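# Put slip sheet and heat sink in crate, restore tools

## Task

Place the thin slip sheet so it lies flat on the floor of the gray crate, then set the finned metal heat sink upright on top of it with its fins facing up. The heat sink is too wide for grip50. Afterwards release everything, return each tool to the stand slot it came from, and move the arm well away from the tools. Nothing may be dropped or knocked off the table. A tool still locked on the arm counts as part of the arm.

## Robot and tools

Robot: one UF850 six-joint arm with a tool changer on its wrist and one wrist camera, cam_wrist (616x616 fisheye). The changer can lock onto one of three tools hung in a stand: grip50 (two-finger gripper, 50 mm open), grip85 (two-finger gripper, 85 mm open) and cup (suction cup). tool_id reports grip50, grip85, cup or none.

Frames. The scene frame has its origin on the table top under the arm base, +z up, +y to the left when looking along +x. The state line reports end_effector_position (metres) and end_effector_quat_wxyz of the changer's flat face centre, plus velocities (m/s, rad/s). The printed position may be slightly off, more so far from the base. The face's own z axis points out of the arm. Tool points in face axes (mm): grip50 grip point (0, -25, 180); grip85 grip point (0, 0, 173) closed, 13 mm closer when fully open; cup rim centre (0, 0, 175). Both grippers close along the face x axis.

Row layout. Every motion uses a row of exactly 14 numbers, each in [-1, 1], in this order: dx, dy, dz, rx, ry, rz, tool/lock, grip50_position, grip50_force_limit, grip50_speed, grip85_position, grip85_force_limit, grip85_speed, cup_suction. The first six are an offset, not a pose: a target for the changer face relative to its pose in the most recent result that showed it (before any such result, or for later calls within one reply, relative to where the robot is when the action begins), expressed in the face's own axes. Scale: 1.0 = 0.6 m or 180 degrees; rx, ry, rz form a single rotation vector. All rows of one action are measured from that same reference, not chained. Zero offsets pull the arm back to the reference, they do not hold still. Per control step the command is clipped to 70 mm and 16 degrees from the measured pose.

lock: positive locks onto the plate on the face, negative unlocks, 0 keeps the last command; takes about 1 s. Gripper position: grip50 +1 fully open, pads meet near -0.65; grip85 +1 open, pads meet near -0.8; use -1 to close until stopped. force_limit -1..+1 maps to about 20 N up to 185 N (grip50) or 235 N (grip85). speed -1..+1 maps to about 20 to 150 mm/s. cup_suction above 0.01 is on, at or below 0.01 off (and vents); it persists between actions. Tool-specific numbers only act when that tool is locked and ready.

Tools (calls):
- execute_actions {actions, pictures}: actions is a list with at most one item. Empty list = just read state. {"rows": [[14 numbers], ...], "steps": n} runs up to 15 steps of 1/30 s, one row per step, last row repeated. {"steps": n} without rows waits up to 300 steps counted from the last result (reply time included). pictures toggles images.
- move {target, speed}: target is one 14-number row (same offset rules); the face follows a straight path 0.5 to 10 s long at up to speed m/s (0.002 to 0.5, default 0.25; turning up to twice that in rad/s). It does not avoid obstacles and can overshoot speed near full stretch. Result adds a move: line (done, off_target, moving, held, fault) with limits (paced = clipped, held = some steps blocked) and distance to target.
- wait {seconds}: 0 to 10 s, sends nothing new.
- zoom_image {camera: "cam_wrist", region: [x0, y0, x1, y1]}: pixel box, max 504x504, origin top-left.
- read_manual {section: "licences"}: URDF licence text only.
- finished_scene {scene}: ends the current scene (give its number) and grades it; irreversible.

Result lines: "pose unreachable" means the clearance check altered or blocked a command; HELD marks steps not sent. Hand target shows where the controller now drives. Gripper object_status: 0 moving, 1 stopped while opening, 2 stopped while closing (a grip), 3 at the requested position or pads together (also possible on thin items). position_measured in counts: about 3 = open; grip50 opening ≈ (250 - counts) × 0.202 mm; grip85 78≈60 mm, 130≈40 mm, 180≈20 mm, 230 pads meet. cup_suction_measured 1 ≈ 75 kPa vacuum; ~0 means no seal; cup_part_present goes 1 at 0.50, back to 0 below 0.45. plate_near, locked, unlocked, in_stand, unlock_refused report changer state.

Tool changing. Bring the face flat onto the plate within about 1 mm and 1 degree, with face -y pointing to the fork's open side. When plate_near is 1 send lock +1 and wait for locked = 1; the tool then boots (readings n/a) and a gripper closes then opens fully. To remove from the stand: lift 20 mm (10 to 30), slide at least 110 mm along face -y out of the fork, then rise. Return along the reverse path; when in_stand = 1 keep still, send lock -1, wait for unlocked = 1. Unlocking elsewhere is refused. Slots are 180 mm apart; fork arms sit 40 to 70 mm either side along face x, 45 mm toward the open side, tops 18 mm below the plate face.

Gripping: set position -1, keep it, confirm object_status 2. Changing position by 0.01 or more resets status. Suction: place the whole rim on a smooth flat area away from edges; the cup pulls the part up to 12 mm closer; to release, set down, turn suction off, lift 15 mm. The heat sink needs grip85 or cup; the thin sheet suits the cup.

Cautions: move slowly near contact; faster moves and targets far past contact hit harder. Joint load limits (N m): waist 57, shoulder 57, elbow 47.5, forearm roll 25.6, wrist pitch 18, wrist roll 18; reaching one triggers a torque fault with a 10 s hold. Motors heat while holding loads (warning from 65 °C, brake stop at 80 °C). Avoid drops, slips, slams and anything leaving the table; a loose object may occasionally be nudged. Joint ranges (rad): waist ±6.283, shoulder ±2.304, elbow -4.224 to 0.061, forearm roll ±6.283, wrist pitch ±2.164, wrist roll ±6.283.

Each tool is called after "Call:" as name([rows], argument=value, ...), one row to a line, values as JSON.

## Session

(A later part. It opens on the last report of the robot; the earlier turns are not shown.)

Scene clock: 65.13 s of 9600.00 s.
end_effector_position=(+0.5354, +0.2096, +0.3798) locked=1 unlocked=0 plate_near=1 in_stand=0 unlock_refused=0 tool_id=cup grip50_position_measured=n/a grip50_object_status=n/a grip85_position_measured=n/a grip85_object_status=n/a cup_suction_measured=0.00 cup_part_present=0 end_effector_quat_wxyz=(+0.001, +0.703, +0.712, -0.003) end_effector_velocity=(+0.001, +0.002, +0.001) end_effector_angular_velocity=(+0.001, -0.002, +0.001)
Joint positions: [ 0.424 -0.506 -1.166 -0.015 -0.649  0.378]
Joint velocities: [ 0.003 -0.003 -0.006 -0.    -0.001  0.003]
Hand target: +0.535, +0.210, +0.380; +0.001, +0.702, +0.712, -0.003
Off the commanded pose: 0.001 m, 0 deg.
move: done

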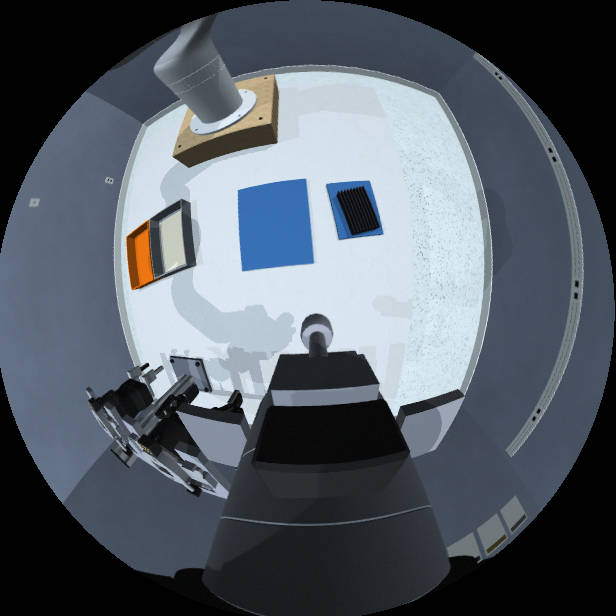

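Call:
move(target=[-0.003,0.002,-0.004,-0.001,0.0017,0,0,0,0,0,0,0,0,0], speed=0.02)

Call:
move(target=[0,0.2,0,0,0,0,0,0,0,0,0,0,0,0], speed=0.08)

Call:
move(target=[0,0,0.0325,0,0,0,0,0,0,0,0,0,0,0], speed=0.01)

Call:
move(target=[0,0,0,0,0,0,-1,0,0,0,0,0,0,0])

Call:
move(target=[0,0,0,0,0,0,-1,0,0,0,0,0,0,0])

Call:
move(target=[0,0,0,0,0,0,-1,0,0,0,0,0,0,0])

Call:
move(target=[0,0,-0.04,0,0,0,0,0,0,0,1,0,0,0], speed=0.03)

Scene clock: 71.83 s of 9600.00 s.
end_effector_position=(+0.5366, +0.2078, +0.3822) locked=1 unlocked=0 plate_near=1 in_stand=0 unlock_refused=0 tool_id=cup grip50_position_measured=n/a grip50_object_status=n/a grip85_position_measured=n/a grip85_object_status=n/a cup_suction_measured=0.00 cup_part_present=0 end_effector_quat_wxyz=(-0.000, +0.703, +0.712, +0.000) end_effector_velocity=(+0.000, -0.001, -0.000) end_effector_angular_velocity=(+0.000, +0.001, -0.001)
Joint positions: [ 0.42  -0.502 -1.166 -0.009 -0.648  0.368]
Joint velocities: [-0.002  0.     0.001  0.001  0.    -0.002]
Hand target: +0.537, +0.208, +0.382; -0.000, +0.703, +0.712, +0.000
Off the commanded pose: 0.000 m, 0 deg.
move: done

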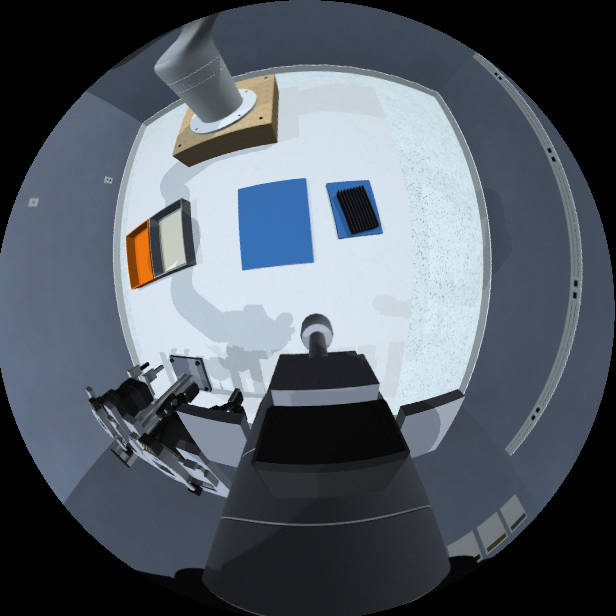

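Scene clock: 73.67 s of 9600.00 s.
end_effector_position=(+0.6562, +0.2095, +0.3824) locked=1 unlocked=0 plate_near=1 in_stand=0 unlock_refused=0 tool_id=cup grip50_position_measured=n/a grip50_object_status=n/a grip85_position_measured=n/a grip85_object_status=n/a cup_suction_measured=0.00 cup_part_present=0 end_effector_quat_wxyz=(-0.000, +0.703, +0.712, +0.000) end_effector_velocity=(+0.002, -0.000, +0.000) end_effector_angular_velocity=(-0.000, +0.000, -0.002)
Joint positions: [ 0.358 -0.759 -1.576 -0.006 -0.801  0.303]
Joint velocities: [-0.001 -0.003 -0.006  0.    -0.003  0.   ]
Hand target: +0.656, +0.210, +0.382; -0.000, +0.703, +0.712, +0.000
Off the commanded pose: 0.000 m, 0 deg.
move: done

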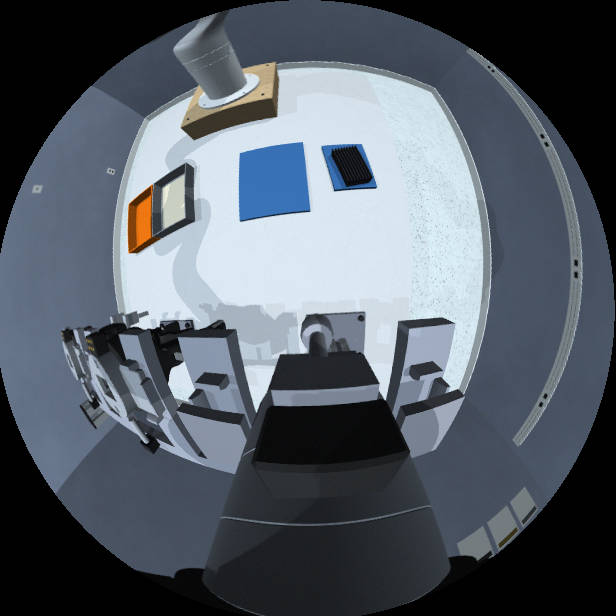

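Scene clock: 75.83 s of 9600.00 s.
end_effector_position=(+0.6563, +0.2096, +0.3629) locked=1 unlocked=0 plate_near=1 in_stand=1 unlock_refused=0 tool_id=cup grip50_position_measured=n/a grip50_object_status=n/a grip85_position_measured=n/a grip85_object_status=n/a cup_suction_measured=0.00 cup_part_present=0 end_effector_quat_wxyz=(-0.000, +0.703, +0.712, +0.000) end_effector_velocity=(+0.000, -0.000, -0.000) end_effector_angular_velocity=(+0.000, -0.001, -0.002)
Joint positions: [ 0.358 -0.782 -1.567 -0.006 -0.769  0.303]
Joint velocities: [-0.001 -0.     0.     0.     0.001  0.001]
Hand target: +0.656, +0.210, +0.363; -0.000, +0.703, +0.712, +0.000
Off the commanded pose: 0.000 m, 0 deg.
move: done

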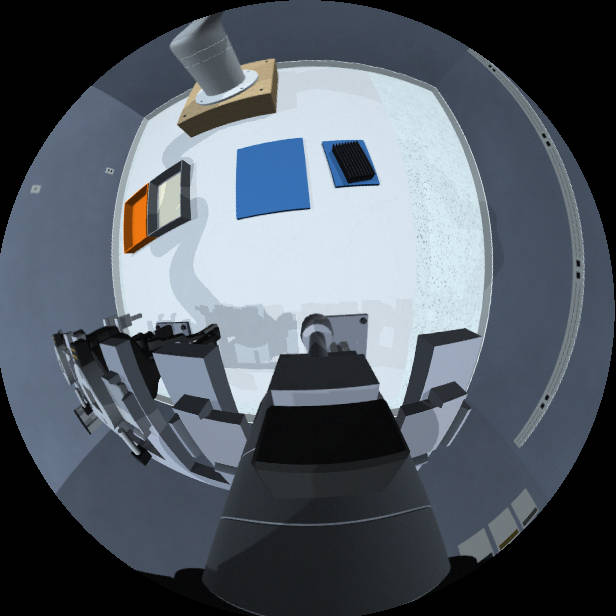

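Scene clock: 76.33 s of 9600.00 s.
end_effector_position=(+0.6563, +0.2096, +0.3631) locked=0 unlocked=0 plate_near=1 in_stand=1 unlock_refused=0 tool_id=none grip50_position_measured=n/a grip50_object_status=n/a grip85_position_measured=n/a grip85_object_status=n/a cup_suction_measured=n/a cup_part_present=n/a end_effector_quat_wxyz=(-0.000, +0.703, +0.712, +0.000) end_effector_velocity=(+0.000, -0.001, -0.001) end_effector_angular_velocity=(-0.000, +0.000, -0.000)
Joint positions: [ 0.358 -0.782 -1.567 -0.006 -0.769  0.303]
Joint velocities: [-0.001 -0.     0.001 -0.     0.001 -0.001]
Hand target: +0.656, +0.210, +0.363; -0.000, +0.703, +0.712, +0.000
Off the commanded pose: 0.000 m, 0 deg.
move: done

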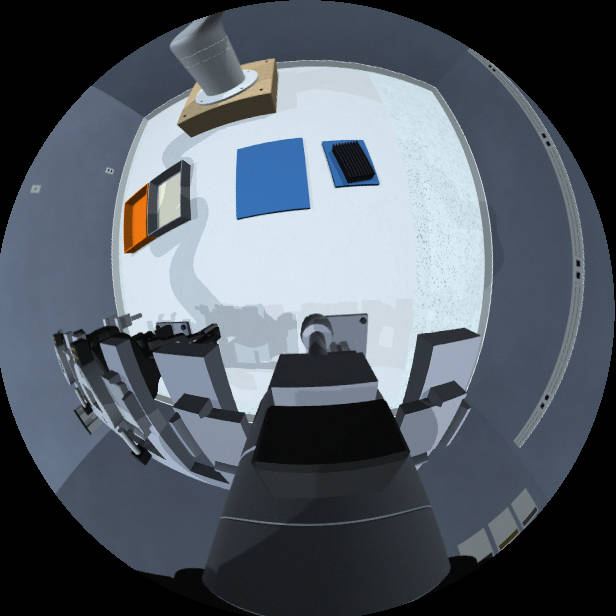

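Scene clock: 76.83 s of 9600.00 s.
end_effector_position=(+0.6563, +0.2096, +0.3631) locked=0 unlocked=1 plate_near=1 in_stand=1 unlock_refused=0 tool_id=none grip50_position_measured=n/a grip50_object_status=n/a grip85_position_measured=n/a grip85_object_status=n/a cup_suction_measured=n/a cup_part_present=n/a end_effector_quat_wxyz=(-0.000, +0.703, +0.712, +0.000) end_effector_velocity=(-0.000, -0.000, +0.000) end_effector_angular_velocity=(-0.000, +0.000, +0.001)
Joint positions: [ 0.358 -0.782 -1.567 -0.006 -0.769  0.303]
Joint velocities: [-0.     0.     0.    -0.    -0.001 -0.   ]
Hand target: +0.656, +0.210, +0.363; -0.000, +0.703, +0.712, +0.000
Off the commanded pose: 0.000 m, 0 deg.
move: done

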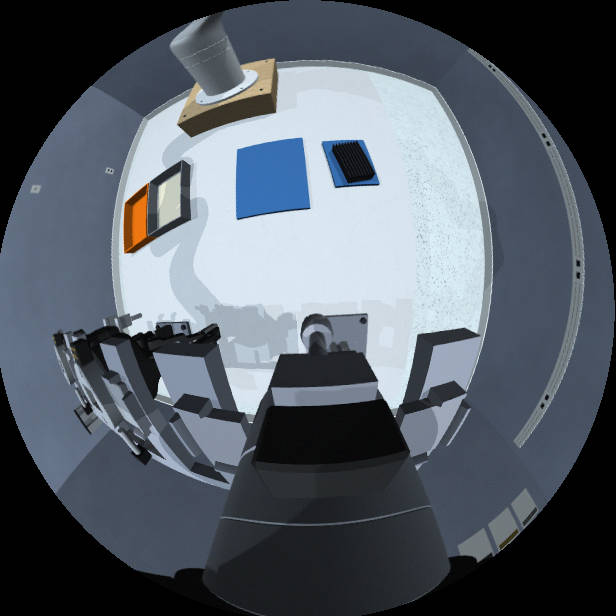

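Scene clock: 77.33 s of 9600.00 s.
end_effector_position=(+0.6563, +0.2096, +0.3631) locked=0 unlocked=1 plate_near=1 in_stand=1 unlock_refused=0 tool_id=none grip50_position_measured=n/a grip50_object_status=n/a grip85_position_measured=n/a grip85_object_status=n/a cup_suction_measured=n/a cup_part_present=n/a end_effector_quat_wxyz=(-0.000, +0.703, +0.712, +0.000) end_effector_velocity=(+0.000, -0.000, -0.000) end_effector_angular_velocity=(+0.000, -0.000, -0.001)
Joint positions: [ 0.358 -0.782 -1.567 -0.006 -0.769  0.303]
Joint velocities: [-0. -0. -0.  0.  0.  0.]
Hand target: +0.656, +0.210, +0.363; -0.000, +0.703, +0.712, +0.000
Off the commanded pose: 0.000 m, 0 deg.
move: done

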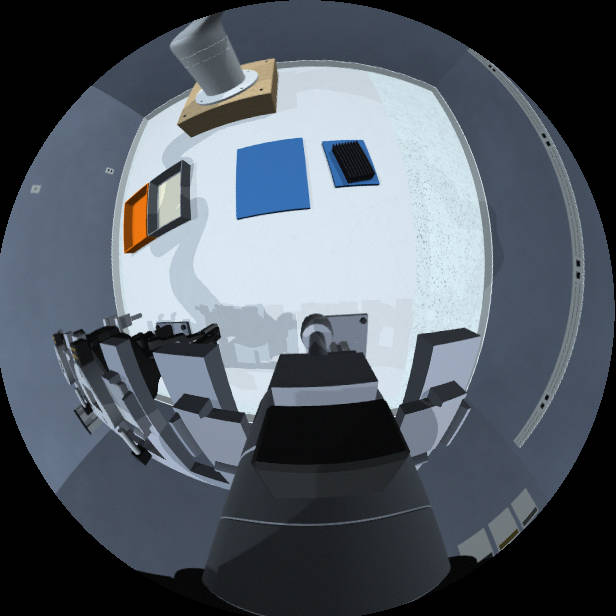

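Scene clock: 78.40 s of 9600.00 s.
end_effector_position=(+0.6562, +0.2096, +0.3870) locked=0 unlocked=1 plate_near=0 in_stand=0 unlock_refused=0 tool_id=none grip50_position_measured=n/a grip50_object_status=n/a grip85_position_measured=n/a grip85_object_status=n/a cup_suction_measured=n/a cup_part_present=n/a end_effector_quat_wxyz=(-0.000, +0.703, +0.712, +0.000) end_effector_velocity=(-0.001, -0.000, -0.001) end_effector_angular_velocity=(-0.001, +0.003, +0.001)
Joint positions: [ 0.358 -0.754 -1.578 -0.006 -0.809  0.303]
Joint velocities: [-0.    -0.001  0.001 -0.    -0.002 -0.001]
Hand target: +0.656, +0.210, +0.387; -0.000, +0.703, +0.712, +0.000
Off the commanded pose: 0.000 m, 0 deg.
move: done

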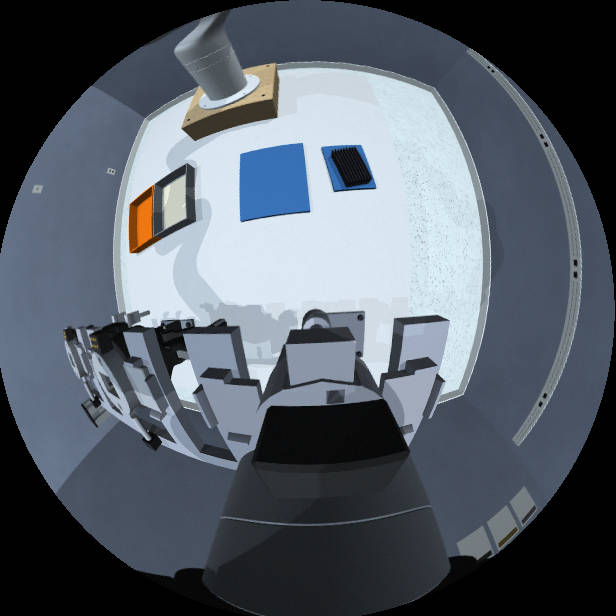

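Call:
move(target=[-0.3,0,0,0,0,0,0,0,0,0,1,0,0,0], speed=0.1)

Call:
move(target=[0,0,0.02,0,0,0,0,0,0,0,1,0,0,0], speed=0.01)

Call:
move(target=[0,0,0.007,0,0,0,0,0,0,0,1,0,0,0], speed=0.005)

Call:
move(target=[0,0,0.007,0,0,0,0,0,0,0,1,0,0,0], speed=0.005)

Call:
move(target=[0,0,0.007,0,0,0,0,0,0,0,1,0,0,0], speed=0.005)

Scene clock: 86.63 s of 9600.00 s.
end_effector_position=(+0.6590, +0.0297, +0.3868) locked=0 unlocked=1 plate_near=0 in_stand=0 unlock_refused=0 tool_id=none grip50_position_measured=n/a grip50_object_status=n/a grip85_position_measured=n/a grip85_object_status=n/a cup_suction_measured=n/a cup_part_present=n/a end_effector_quat_wxyz=(-0.000, +0.702, +0.712, +0.000) end_effector_velocity=(+0.000, -0.001, -0.000) end_effector_angular_velocity=(+0.000, +0.000, -0.001)
Joint positions: [ 0.091 -0.682 -1.462  0.    -0.763  0.032]
Joint velocities: [-0.002 -0.001 -0.001  0.    -0.    -0.001]
Hand target: +0.659, +0.029, +0.387; -0.000, +0.703, +0.712, +0.000
Off the commanded pose: 0.001 m, 0 deg.
move: done

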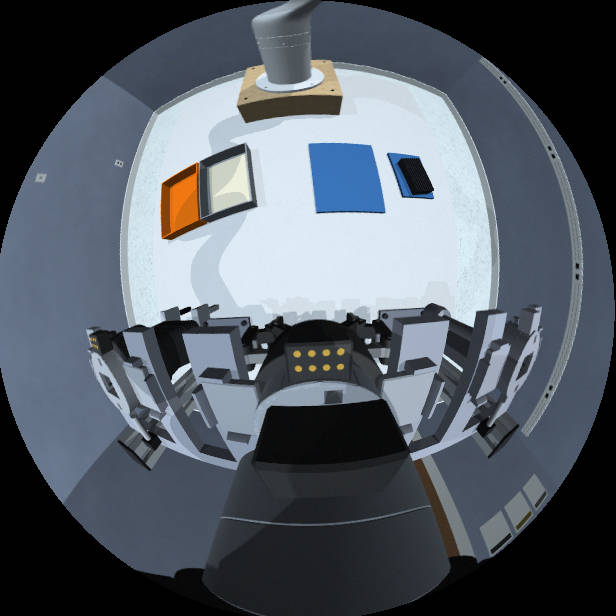

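Scene clock: 88.07 s of 9600.00 s.
end_effector_position=(+0.6591, +0.0298, +0.3749) locked=0 unlocked=1 plate_near=0 in_stand=0 unlock_refused=0 tool_id=none grip50_position_measured=n/a grip50_object_status=n/a grip85_position_measured=n/a grip85_object_status=n/a cup_suction_measured=n/a cup_part_present=n/a end_effector_quat_wxyz=(-0.000, +0.702, +0.712, +0.000) end_effector_velocity=(+0.000, -0.001, -0.000) end_effector_angular_velocity=(+0.000, -0.000, -0.002)
Joint positions: [ 0.091 -0.697 -1.456  0.    -0.743  0.032]
Joint velocities: [-0.001 -0.     0.     0.     0.001  0.001]
Hand target: +0.659, +0.030, +0.375; -0.000, +0.702, +0.712, +0.000
Off the commanded pose: 0.000 m, 0 deg.
move: done

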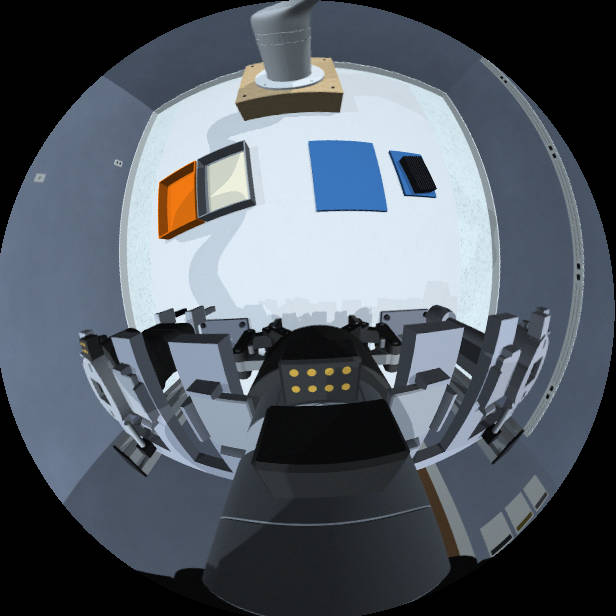

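Scene clock: 89.13 s of 9600.00 s.
end_effector_position=(+0.6591, +0.0298, +0.3707) locked=0 unlocked=1 plate_near=0 in_stand=0 unlock_refused=0 tool_id=none grip50_position_measured=n/a grip50_object_status=n/a grip85_position_measured=n/a grip85_object_status=n/a cup_suction_measured=n/a cup_part_present=n/a end_effector_quat_wxyz=(-0.000, +0.702, +0.712, +0.000) end_effector_velocity=(-0.000, +0.001, -0.000) end_effector_angular_velocity=(+0.000, -0.001, +0.001)
Joint positions: [ 0.091 -0.702 -1.454  0.    -0.735  0.032]
Joint velocities: [0.002 0.    0.    0.    0.001 0.001]
Hand target: +0.659, +0.030, +0.371; -0.000, +0.702, +0.712, +0.000
Off the commanded pose: 0.000 m, 0 deg.
move: done

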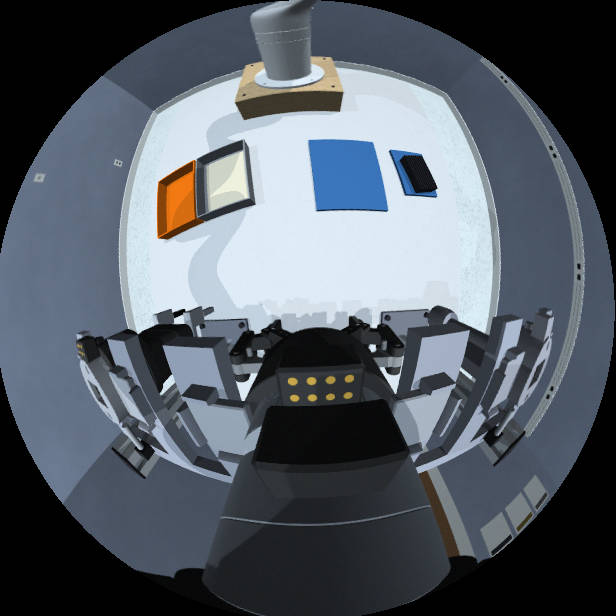

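Scene clock: 90.20 s of 9600.00 s.
end_effector_position=(+0.6591, +0.0298, +0.3665) locked=0 unlocked=1 plate_near=0 in_stand=0 unlock_refused=0 tool_id=none grip50_position_measured=n/a grip50_object_status=n/a grip85_position_measured=n/a grip85_object_status=n/a cup_suction_measured=n/a cup_part_present=n/a end_effector_quat_wxyz=(-0.000, +0.702, +0.712, +0.000) end_effector_velocity=(+0.000, -0.001, -0.000) end_effector_angular_velocity=(+0.000, -0.001, -0.002)
Joint positions: [ 0.091 -0.708 -1.452  0.    -0.728  0.032]
Joint velocities: [-0.001 -0.     0.     0.     0.001  0.001]
Hand target: +0.659, +0.030, +0.366; -0.000, +0.702, +0.712, +0.000
Off the commanded pose: 0.000 m, 0 deg.
move: done

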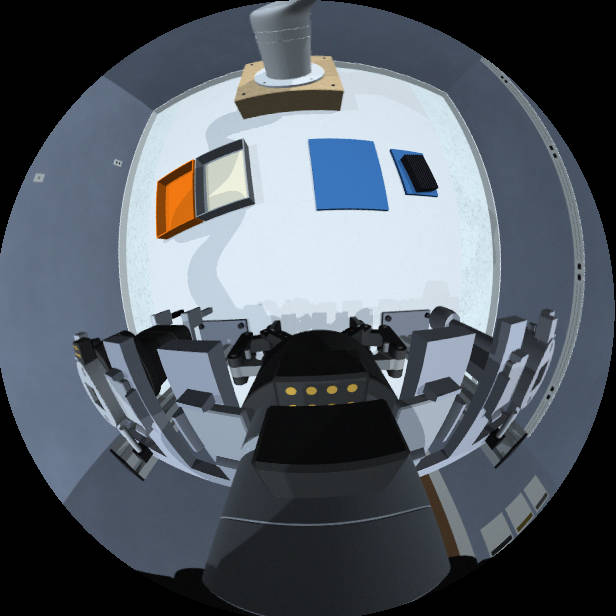

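Scene clock: 91.27 s of 9600.00 s.
end_effector_position=(+0.6590, +0.0297, +0.3624) locked=0 unlocked=1 plate_near=1 in_stand=1 unlock_refused=0 tool_id=none grip50_position_measured=n/a grip50_object_status=n/a grip85_position_measured=n/a grip85_object_status=n/a cup_suction_measured=n/a cup_part_present=n/a end_effector_quat_wxyz=(-0.000, +0.702, +0.712, +0.000) end_effector_velocity=(+0.000, +0.000, +0.000) end_effector_angular_velocity=(-0.000, -0.001, +0.001)
Joint positions: [ 0.091 -0.713 -1.45   0.    -0.722  0.032]
Joint velocities: [ 0.     0.001  0.    -0.    -0.    -0.001]
Hand target: +0.659, +0.030, +0.362; -0.000, +0.702, +0.712, +0.000
Off the commanded pose: 0.000 m, 0 deg.
move: done

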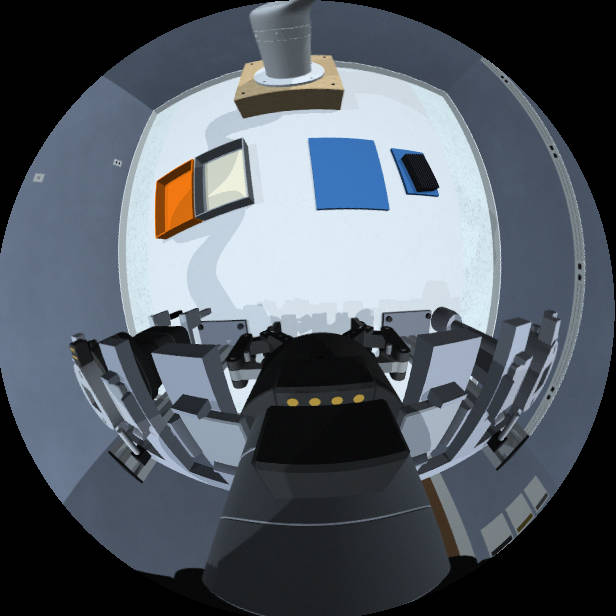

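Call:
move(target=[0,0,0,0,0,0,1,1,0,0,1,0,0,0])

Call:
move(target=[0,0,0,0,0,0,1,1,0,0,1,0,0,0])

Call:
move(target=[0,0,0,0,0,0,1,1,0,0,1,0,0,0])

Scene clock: 123.90 s of 9600.00 s.
end_effector_position=(+0.6591, +0.0297, +0.3623) locked=0 unlocked=0 plate_near=1 in_stand=1 unlock_refused=0 tool_id=none grip50_position_measured=n/a grip50_object_status=n/a grip85_position_measured=n/a grip85_object_status=n/a cup_suction_measured=n/a cup_part_present=n/a end_effector_quat_wxyz=(-0.000, +0.702, +0.712, +0.000) end_effector_velocity=(+0.001, -0.001, -0.001) end_effector_angular_velocity=(-0.005, -0.003, +0.004)
Joint positions: [ 0.091 -0.713 -1.45   0.    -0.721  0.032]
Joint velocities: [-0.001 -0.002 -0.    -0.008  0.005  0.001]
Hand target: +0.659, +0.030, +0.362; -0.000, +0.702, +0.712, +0.000
Off the commanded pose: 0.000 m, 0 deg.
move: done

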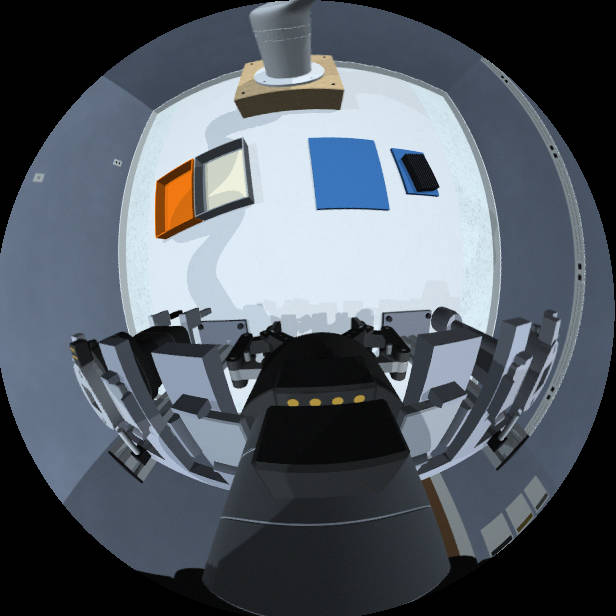

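Scene clock: 124.40 s of 9600.00 s.
end_effector_position=(+0.6592, +0.0297, +0.3625) locked=1 unlocked=0 plate_near=1 in_stand=1 unlock_refused=0 tool_id=grip85 grip50_position_measured=n/a grip50_object_status=n/a grip85_position_measured=n/a grip85_object_status=n/a cup_suction_measured=n/a cup_part_present=n/a end_effector_quat_wxyz=(-0.000, +0.702, +0.712, +0.000) end_effector_velocity=(-0.000, +0.001, -0.000) end_effector_angular_velocity=(+0.000, +0.001, +0.002)
Joint positions: [ 0.091 -0.713 -1.451  0.    -0.721  0.032]
Joint velocities: [ 0.001  0.     0.001  0.    -0.    -0.001]
Hand target: +0.659, +0.030, +0.362; -0.000, +0.702, +0.712, +0.000
Off the commanded pose: 0.000 m, 0 deg.
move: done

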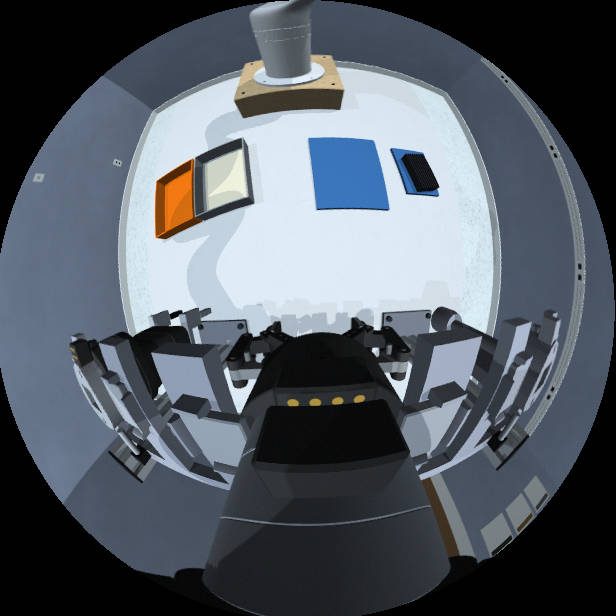

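Scene clock: 124.90 s of 9600.00 s.
end_effector_position=(+0.6592, +0.0297, +0.3625) locked=1 unlocked=0 plate_near=1 in_stand=1 unlock_refused=0 tool_id=grip85 grip50_position_measured=n/a grip50_object_status=n/a grip85_position_measured=n/a grip85_object_status=n/a cup_suction_measured=n/a cup_part_present=n/a end_effector_quat_wxyz=(-0.000, +0.702, +0.712, +0.000) end_effector_velocity=(+0.000, -0.000, +0.000) end_effector_angular_velocity=(+0.000, +0.000, -0.001)
Joint positions: [ 0.091 -0.713 -1.451  0.    -0.721  0.032]
Joint velocities: [-0.001  0.    -0.     0.    -0.    -0.   ]
Hand target: +0.659, +0.030, +0.362; -0.000, +0.702, +0.712, +0.000
Off the commanded pose: 0.000 m, 0 deg.
move: done

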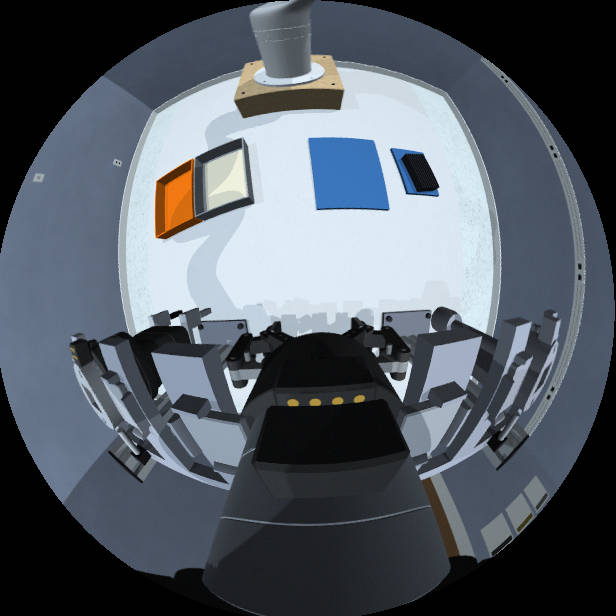

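Call:
move(target=[0,0,-0.033,0,0,0,0,1,0,0,1,0,0,0], speed=0.03)

Call:
move(target=[0,-0.2,0,0,0,0,0,1,0,0,1,0,0,0], speed=0.1)

Call:
move(target=[0.47,-0.32,0.15,0,0,-0.05,0,1,0,0,1,0,0,0])

Scene clock: 129.30 s of 9600.00 s.
end_effector_position=(+0.6591, +0.0297, +0.3822) locked=1 unlocked=0 plate_near=1 in_stand=0 unlock_refused=0 tool_id=grip85 grip50_position_measured=n/a grip50_object_status=n/a grip85_position_measured=3 grip85_object_status=3 cup_suction_measured=n/a cup_part_present=n/a end_effector_quat_wxyz=(-0.000, +0.702, +0.712, +0.000) end_effector_velocity=(-0.001, -0.000, -0.001) end_effector_angular_velocity=(-0.000, +0.005, +0.001)
Joint positions: [ 0.091 -0.688 -1.46   0.    -0.755  0.032]
Joint velocities: [-0.    -0.001  0.002 -0.    -0.003 -0.001]
Hand target: +0.659, +0.030, +0.382; -0.000, +0.702, +0.712, +0.000
Off the commanded pose: 0.000 m, 0 deg.
move: done

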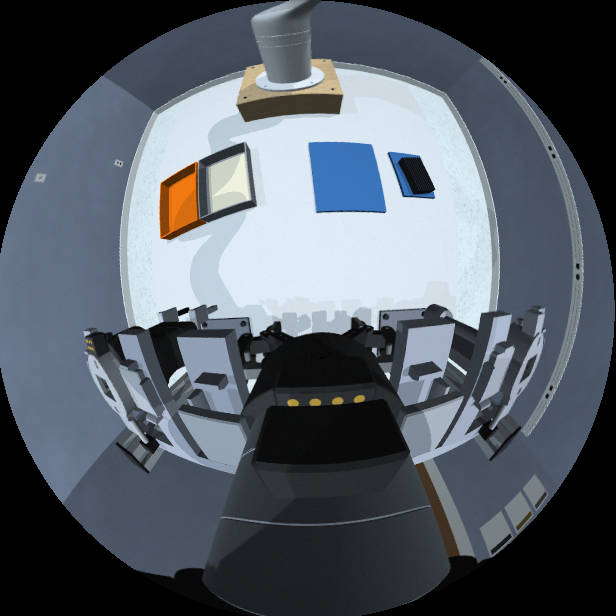

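Scene clock: 130.87 s of 9600.00 s.
end_effector_position=(+0.5396, +0.0279, +0.3820) locked=1 unlocked=0 plate_near=1 in_stand=0 unlock_refused=0 tool_id=grip85 grip50_position_measured=n/a grip50_object_status=n/a grip85_position_measured=3 grip85_object_status=3 cup_suction_measured=n/a cup_part_present=n/a end_effector_quat_wxyz=(-0.000, +0.702, +0.712, +0.000) end_effector_velocity=(-0.001, -0.000, +0.001) end_effector_angular_velocity=(-0.000, -0.001, +0.001)
Joint positions: [ 0.098 -0.426 -1.053  0.    -0.61   0.038]
Joint velocities: [-0.     0.004  0.004 -0.001  0.001 -0.001]
Hand target: +0.539, +0.028, +0.382; -0.000, +0.702, +0.712, +0.000
Off the commanded pose: 0.001 m, 0 deg.
move: done

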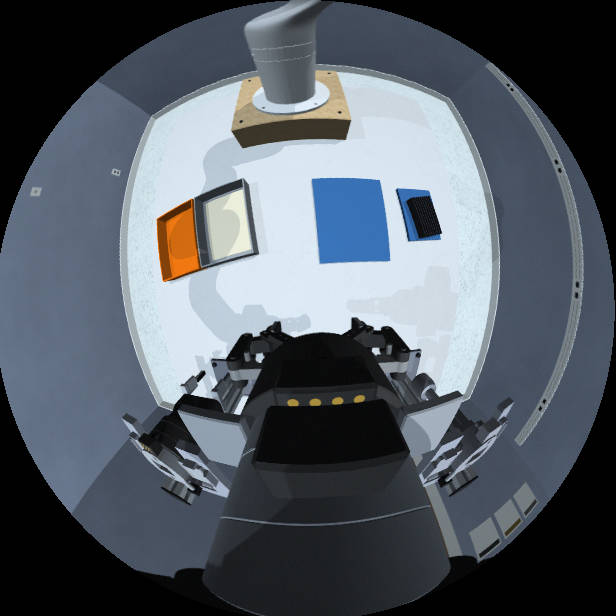

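Scene clock: 132.77 s of 9600.00 s.
end_effector_position=(+0.3436, +0.3073, +0.2919) locked=1 unlocked=0 plate_near=1 in_stand=0 unlock_refused=0 tool_id=grip85 grip50_position_measured=n/a grip50_object_status=n/a grip85_position_measured=3 grip85_object_status=3 cup_suction_measured=n/a cup_part_present=n/a end_effector_quat_wxyz=(+0.000, +0.645, +0.765, +0.000) end_effector_velocity=(-0.001, +0.001, -0.000) end_effector_angular_velocity=(-0.001, -0.001, +0.001)
Joint positions: [ 0.784 -0.444 -0.799 -0.033 -0.342  0.6  ]
Joint velocities: [ 0.004 -0.001 -0.    -0.003  0.001  0.006]
Hand target: +0.343, +0.308, +0.292; +0.000, +0.644, +0.765, +0.000
Off the commanded pose: 0.000 m, 0 deg.
move: done

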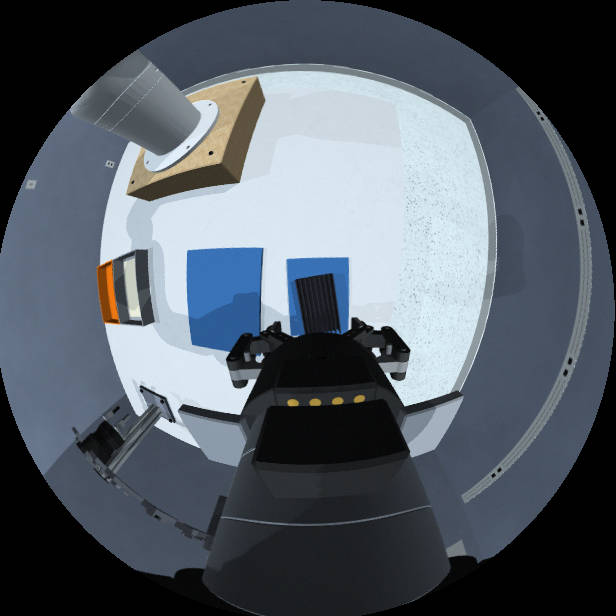

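Call:
move(target=[0.006,-0.01,0.085,0,0,-0.03,0,1,0,0,1,0,0,0], speed=0.1)

Call:
zoom_image(camera="cam_wrist", region=[216,220,416,380])

Scene clock: 135.73 s of 9600.00 s.
end_effector_position=(+0.3374, +0.3100, +0.2411) locked=1 unlocked=0 plate_near=1 in_stand=0 unlock_refused=0 tool_id=grip85 grip50_position_measured=n/a grip50_object_status=n/a grip85_position_measured=3 grip85_object_status=3 cup_suction_measured=n/a cup_part_present=n/a end_effector_quat_wxyz=(+0.000, +0.608, +0.794, +0.001) end_effector_velocity=(-0.001, -0.000, -0.001) end_effector_angular_velocity=(-0.000, +0.001, +0.002)
Joint positions: [ 0.797 -0.556 -0.799 -0.05  -0.23   0.536]
Joint velocities: [ 0.    -0.003  0.001  0.001  0.003 -0.003]
Hand target: +0.337, +0.310, +0.241; +0.000, +0.608, +0.794, +0.000
Off the commanded pose: 0.000 m, 0 deg.
move: done

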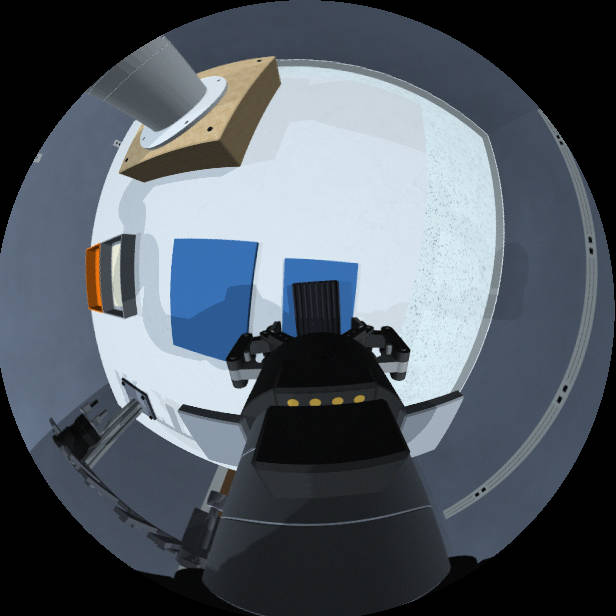

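Region (216, 220, 416, 380) of cam_wrist's 616x616 image, scaled by 2.520, with more detail than that image has; it fills the top 403 rows of this view, and the rest is white.

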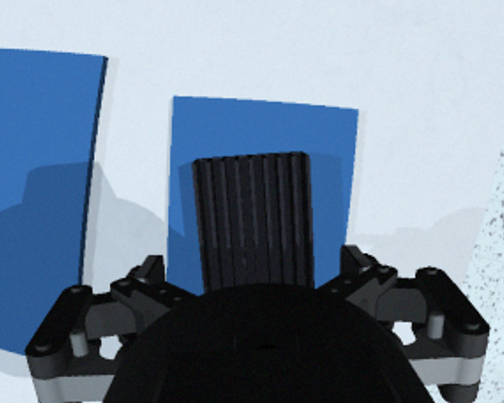

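Good.

Call:
move(target=[0.003,0,0.07,0,0,-0.005,0,1,0,0,1,0,0,0], speed=0.04)

Call:
move(target=[0,0,0,0,0,0,0,1,0,0,-1,0,-0.5,0])

Call:
move(target=[0,0,-0.17,0,0,0.06,0,1,0,0,-1,0,-0.5,0], speed=0.1)

Scene clock: 139.97 s of 9600.00 s.
end_effector_position=(+0.3371, +0.3119, +0.1991) locked=1 unlocked=0 plate_near=1 in_stand=0 unlock_refused=0 tool_id=grip85 grip50_position_measured=n/a grip50_object_status=n/a grip85_position_measured=3 grip85_object_status=3 cup_suction_measured=n/a cup_part_present=n/a end_effector_quat_wxyz=(+0.000, +0.602, +0.799, +0.001) end_effector_velocity=(+0.000, +0.001, -0.000) end_effector_angular_velocity=(+0.001, -0.002, +0.001)
Joint positions: [ 0.799 -0.659 -0.821 -0.078 -0.149  0.551]
Joint velocities: [ 0.002 -0.001 -0.001 -0.004  0.002  0.004]
Hand target: +0.337, +0.312, +0.199; +0.000, +0.602, +0.799, +0.001
Off the commanded pose: 0.000 m, 0 deg.
move: done

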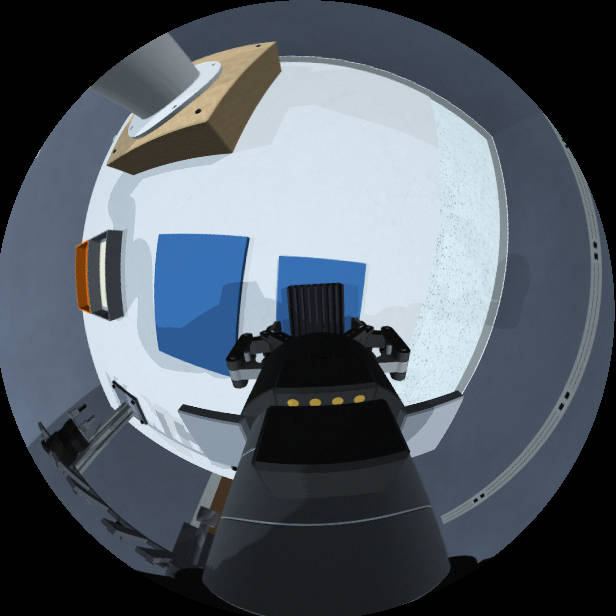

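Scene clock: 140.87 s of 9600.00 s.
end_effector_position=(+0.3372, +0.3120, +0.1994) locked=1 unlocked=0 plate_near=1 in_stand=0 unlock_refused=0 tool_id=grip85 grip50_position_measured=n/a grip50_object_status=n/a grip85_position_measured=81 grip85_object_status=2 cup_suction_measured=n/a cup_part_present=n/a end_effector_quat_wxyz=(+0.000, +0.602, +0.799, +0.001) end_effector_velocity=(-0.000, -0.000, -0.001) end_effector_angular_velocity=(-0.001, +0.001, +0.000)
Joint positions: [ 0.799 -0.658 -0.821 -0.078 -0.149  0.551]
Joint velocities: [ 0.    -0.001  0.    -0.     0.     0.001]
Hand target: +0.337, +0.312, +0.199; +0.000, +0.602, +0.799, +0.001
Off the commanded pose: 0.000 m, 0 deg.
move: done

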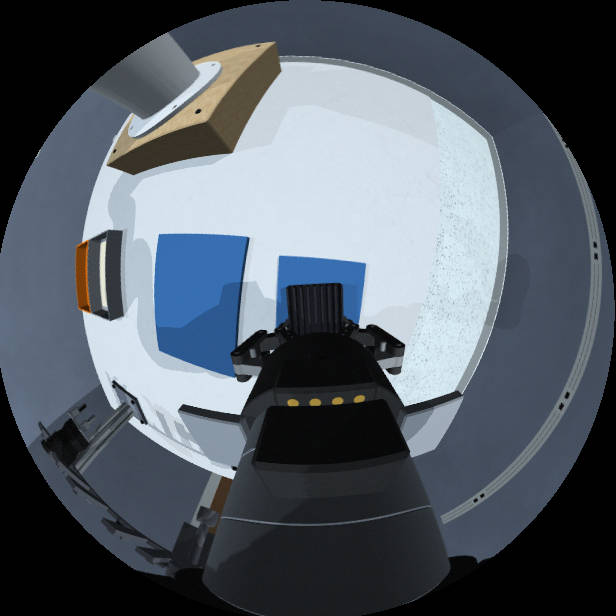

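Scene clock: 142.23 s of 9600.00 s.
end_effector_position=(+0.3367, +0.3116, +0.3012) locked=1 unlocked=0 plate_near=1 in_stand=0 unlock_refused=0 tool_id=grip85 grip50_position_measured=n/a grip50_object_status=n/a grip85_position_measured=81 grip85_object_status=2 cup_suction_measured=n/a cup_part_present=n/a end_effector_quat_wxyz=(+0.000, +0.674, +0.739, +0.001) end_effector_velocity=(+0.001, +0.000, +0.002) end_effector_angular_velocity=(+0.002, -0.003, -0.005)
Joint positions: [ 0.802 -0.42  -0.793 -0.032 -0.36   0.695]
Joint velocities: [-0.     0.004 -0.001 -0.001 -0.002  0.005]
Hand target: +0.337, +0.312, +0.302; +0.000, +0.674, +0.739, +0.001
Off the commanded pose: 0.000 m, 0 deg.
move: done

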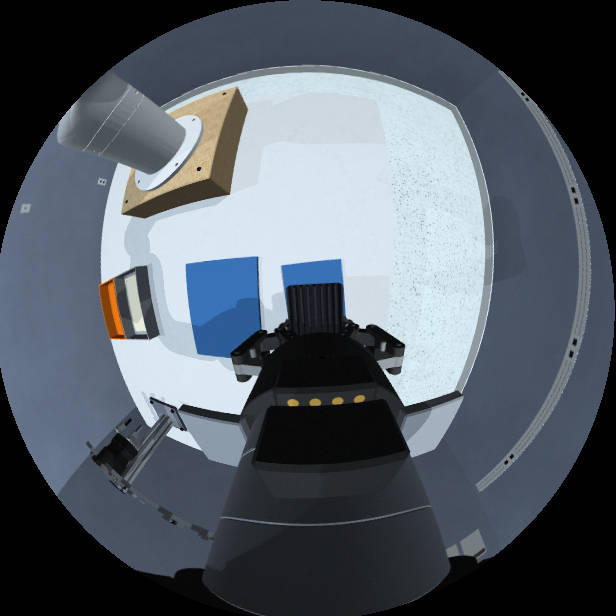

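Face x=(−0.092,0.996), y=(0.996,0.092); delta (0.013,−0.485): dx −0.484, dy −0.032.

Call:
move(target=[-0.807,-0.053,0.03,0,0,0,0,1,0,0,-1,0,-0.5,0], speed=0.2)

Call:
zoom_image(camera="cam_wrist", region=[196,200,436,390])

Scene clock: 148.13 s of 9600.00 s.
end_effector_position=(+0.3504, -0.1742, +0.2826) locked=1 unlocked=0 plate_near=1 in_stand=0 unlock_refused=0 tool_id=grip85 grip50_position_measured=n/a grip50_object_status=n/a grip85_position_measured=81 grip85_object_status=2 cup_suction_measured=n/a cup_part_present=n/a end_effector_quat_wxyz=(-0.000, +0.674, +0.739, +0.001) end_effector_velocity=(+0.001, -0.002, +0.001) end_effector_angular_velocity=(+0.003, -0.004, +0.002)
Joint positions: [-0.423 -0.34  -0.604  0.037 -0.25  -0.596]
Joint velocities: [-0.005 -0.001 -0.003  0.019 -0.    -0.026]
Hand target: +0.350, -0.174, +0.283; -0.000, +0.674, +0.739, +0.001
Off the commanded pose: 0.001 m, 0 deg.
move: done

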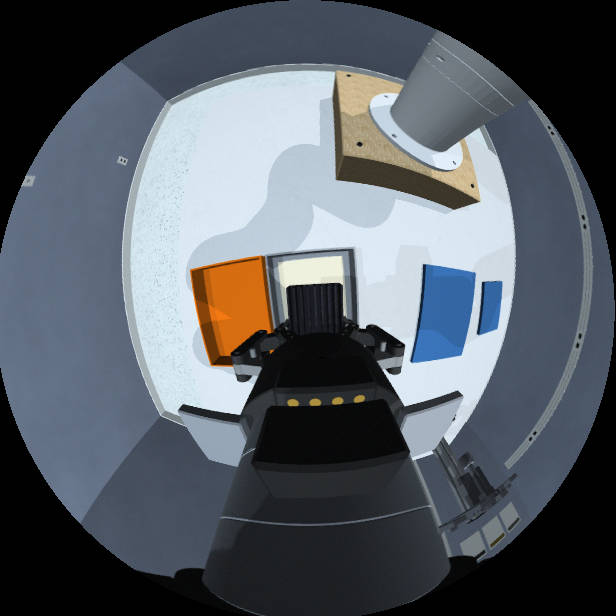

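Region (196, 200, 436, 390) of cam_wrist's 616x616 image, scaled by 2.100, with more detail than that image has; it fills the top 399 rows of this view, and the rest is white.

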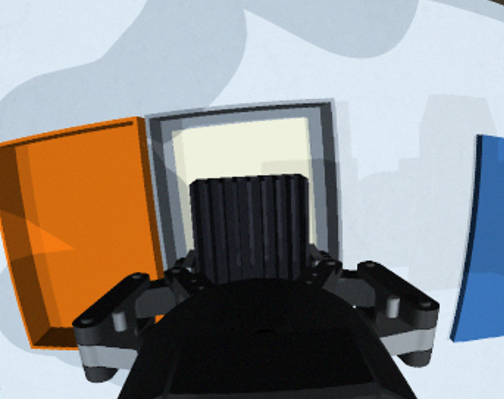

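Call:
move(target=[0,0,0.128,0,0,-0.012,0,1,0,0,-1,0,-0.5,0], speed=0.04)

Call:
move(target=[0,0,0.006,0,0,0,0,1,0,0,-1,0,-0.5,0], speed=0.005)

Call:
move(target=[0,0,0.006,0,0,0,0,1,0,0,-1,0,-0.5,0], speed=0.005)

Call:
move(target=[0,0,0.006,0,0,0,0,1,0,0,-1,0,-0.5,0], speed=0.005)

Scene clock: 154.30 s of 9600.00 s.
end_effector_position=(+0.3507, -0.1741, +0.2057) locked=1 unlocked=0 plate_near=1 in_stand=0 unlock_refused=0 tool_id=grip85 grip50_position_measured=n/a grip50_object_status=n/a grip85_position_measured=81 grip85_object_status=2 cup_suction_measured=n/a cup_part_present=n/a end_effector_quat_wxyz=(-0.000, +0.660, +0.751, +0.000) end_effector_velocity=(-0.000, +0.000, -0.001) end_effector_angular_velocity=(+0.002, -0.003, -0.000)
Joint positions: [-0.421 -0.553 -0.631  0.133 -0.064 -0.728]
Joint velocities: [-0.001 -0.002  0.001  0.06   0.003 -0.061]
Hand target: +0.351, -0.174, +0.206; -0.000, +0.660, +0.751, +0.000
Off the commanded pose: 0.000 m, 0 deg.
move: done

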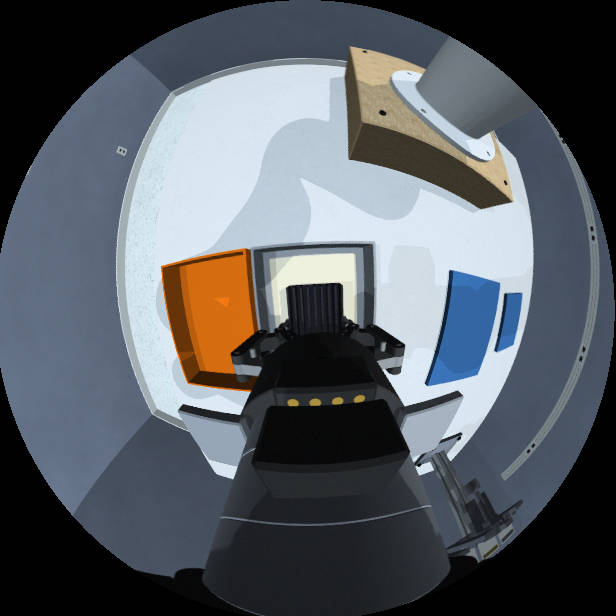

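Scene clock: 155.23 s of 9600.00 s.
end_effector_position=(+0.3507, -0.1741, +0.2021) locked=1 unlocked=0 plate_near=1 in_stand=0 unlock_refused=0 tool_id=grip85 grip50_position_measured=n/a grip50_object_status=n/a grip85_position_measured=81 grip85_object_status=2 cup_suction_measured=n/a cup_part_present=n/a end_effector_quat_wxyz=(-0.000, +0.660, +0.751, +0.000) end_effector_velocity=(+0.000, +0.000, -0.000) end_effector_angular_velocity=(+0.000, -0.001, +0.002)
Joint positions: [-0.421 -0.563 -0.633  0.149 -0.056 -0.744]
Joint velocities: [ 0.001 -0.001 -0.001  0.015  0.001 -0.015]
Hand target: +0.351, -0.174, +0.202; -0.000, +0.660, +0.751, +0.000
Off the commanded pose: 0.000 m, 0 deg.
move: done

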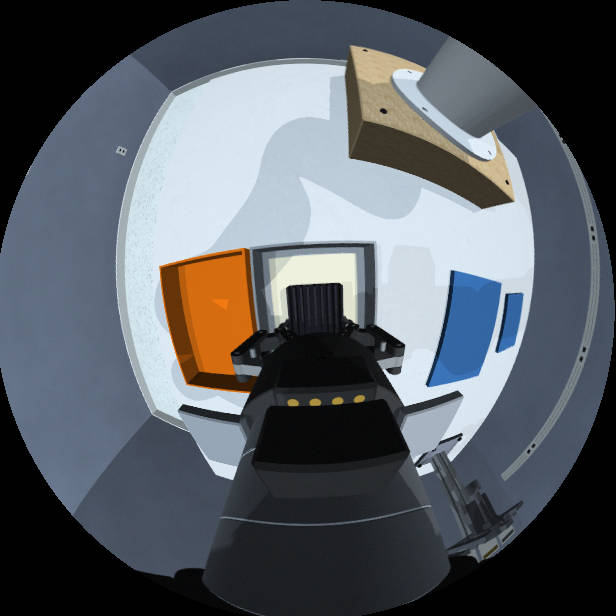

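Scene clock: 156.17 s of 9600.00 s.
end_effector_position=(+0.3507, -0.1741, +0.1985) locked=1 unlocked=0 plate_near=1 in_stand=0 unlock_refused=0 tool_id=grip85 grip50_position_measured=n/a grip50_object_status=n/a grip85_position_measured=81 grip85_object_status=2 cup_suction_measured=n/a cup_part_present=n/a end_effector_quat_wxyz=(-0.000, +0.660, +0.751, +0.000) end_effector_velocity=(+0.000, -0.000, -0.000) end_effector_angular_velocity=(-0.001, -0.002, -0.000)
Joint positions: [-0.42  -0.573 -0.635  0.167 -0.048 -0.762]
Joint velocities: [-0.001 -0.    -0.     0.019  0.002 -0.02 ]
Hand target: +0.351, -0.174, +0.199; -0.000, +0.660, +0.751, +0.000
Off the commanded pose: 0.000 m, 0 deg.
move: done

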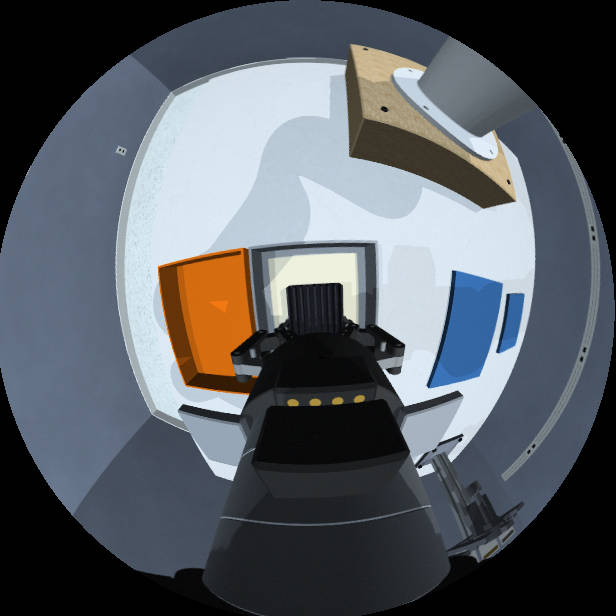

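Scene clock: 157.10 s of 9600.00 s.
end_effector_position=(+0.3507, -0.1741, +0.1949) locked=1 unlocked=0 plate_near=1 in_stand=0 unlock_refused=0 tool_id=grip85 grip50_position_measured=n/a grip50_object_status=n/a grip85_position_measured=81 grip85_object_status=2 cup_suction_measured=n/a cup_part_present=n/a end_effector_quat_wxyz=(-0.000, +0.660, +0.751, -0.000) end_effector_velocity=(+0.000, -0.001, -0.000) end_effector_angular_velocity=(-0.000, -0.002, +0.000)
Joint positions: [-0.42  -0.584 -0.638  0.188 -0.04  -0.783]
Joint velocities: [-0.002 -0.001 -0.001  0.025  0.001 -0.027]
Hand target: +0.351, -0.174, +0.195; -0.000, +0.660, +0.751, -0.000
Off the commanded pose: 0.000 m, 0 deg.
move: done

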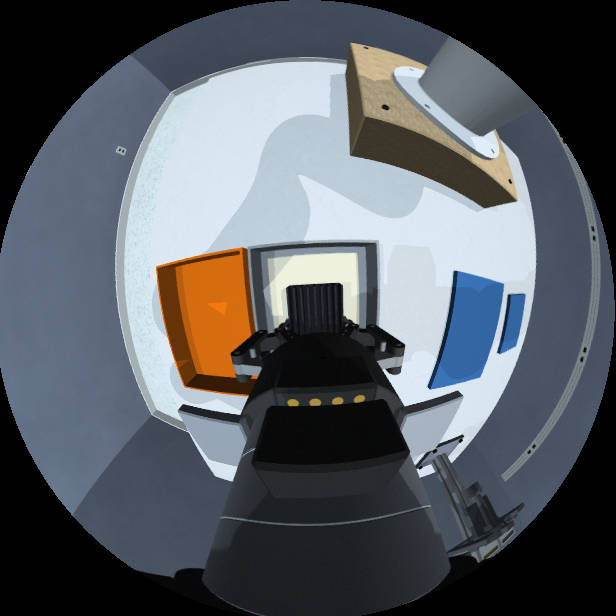

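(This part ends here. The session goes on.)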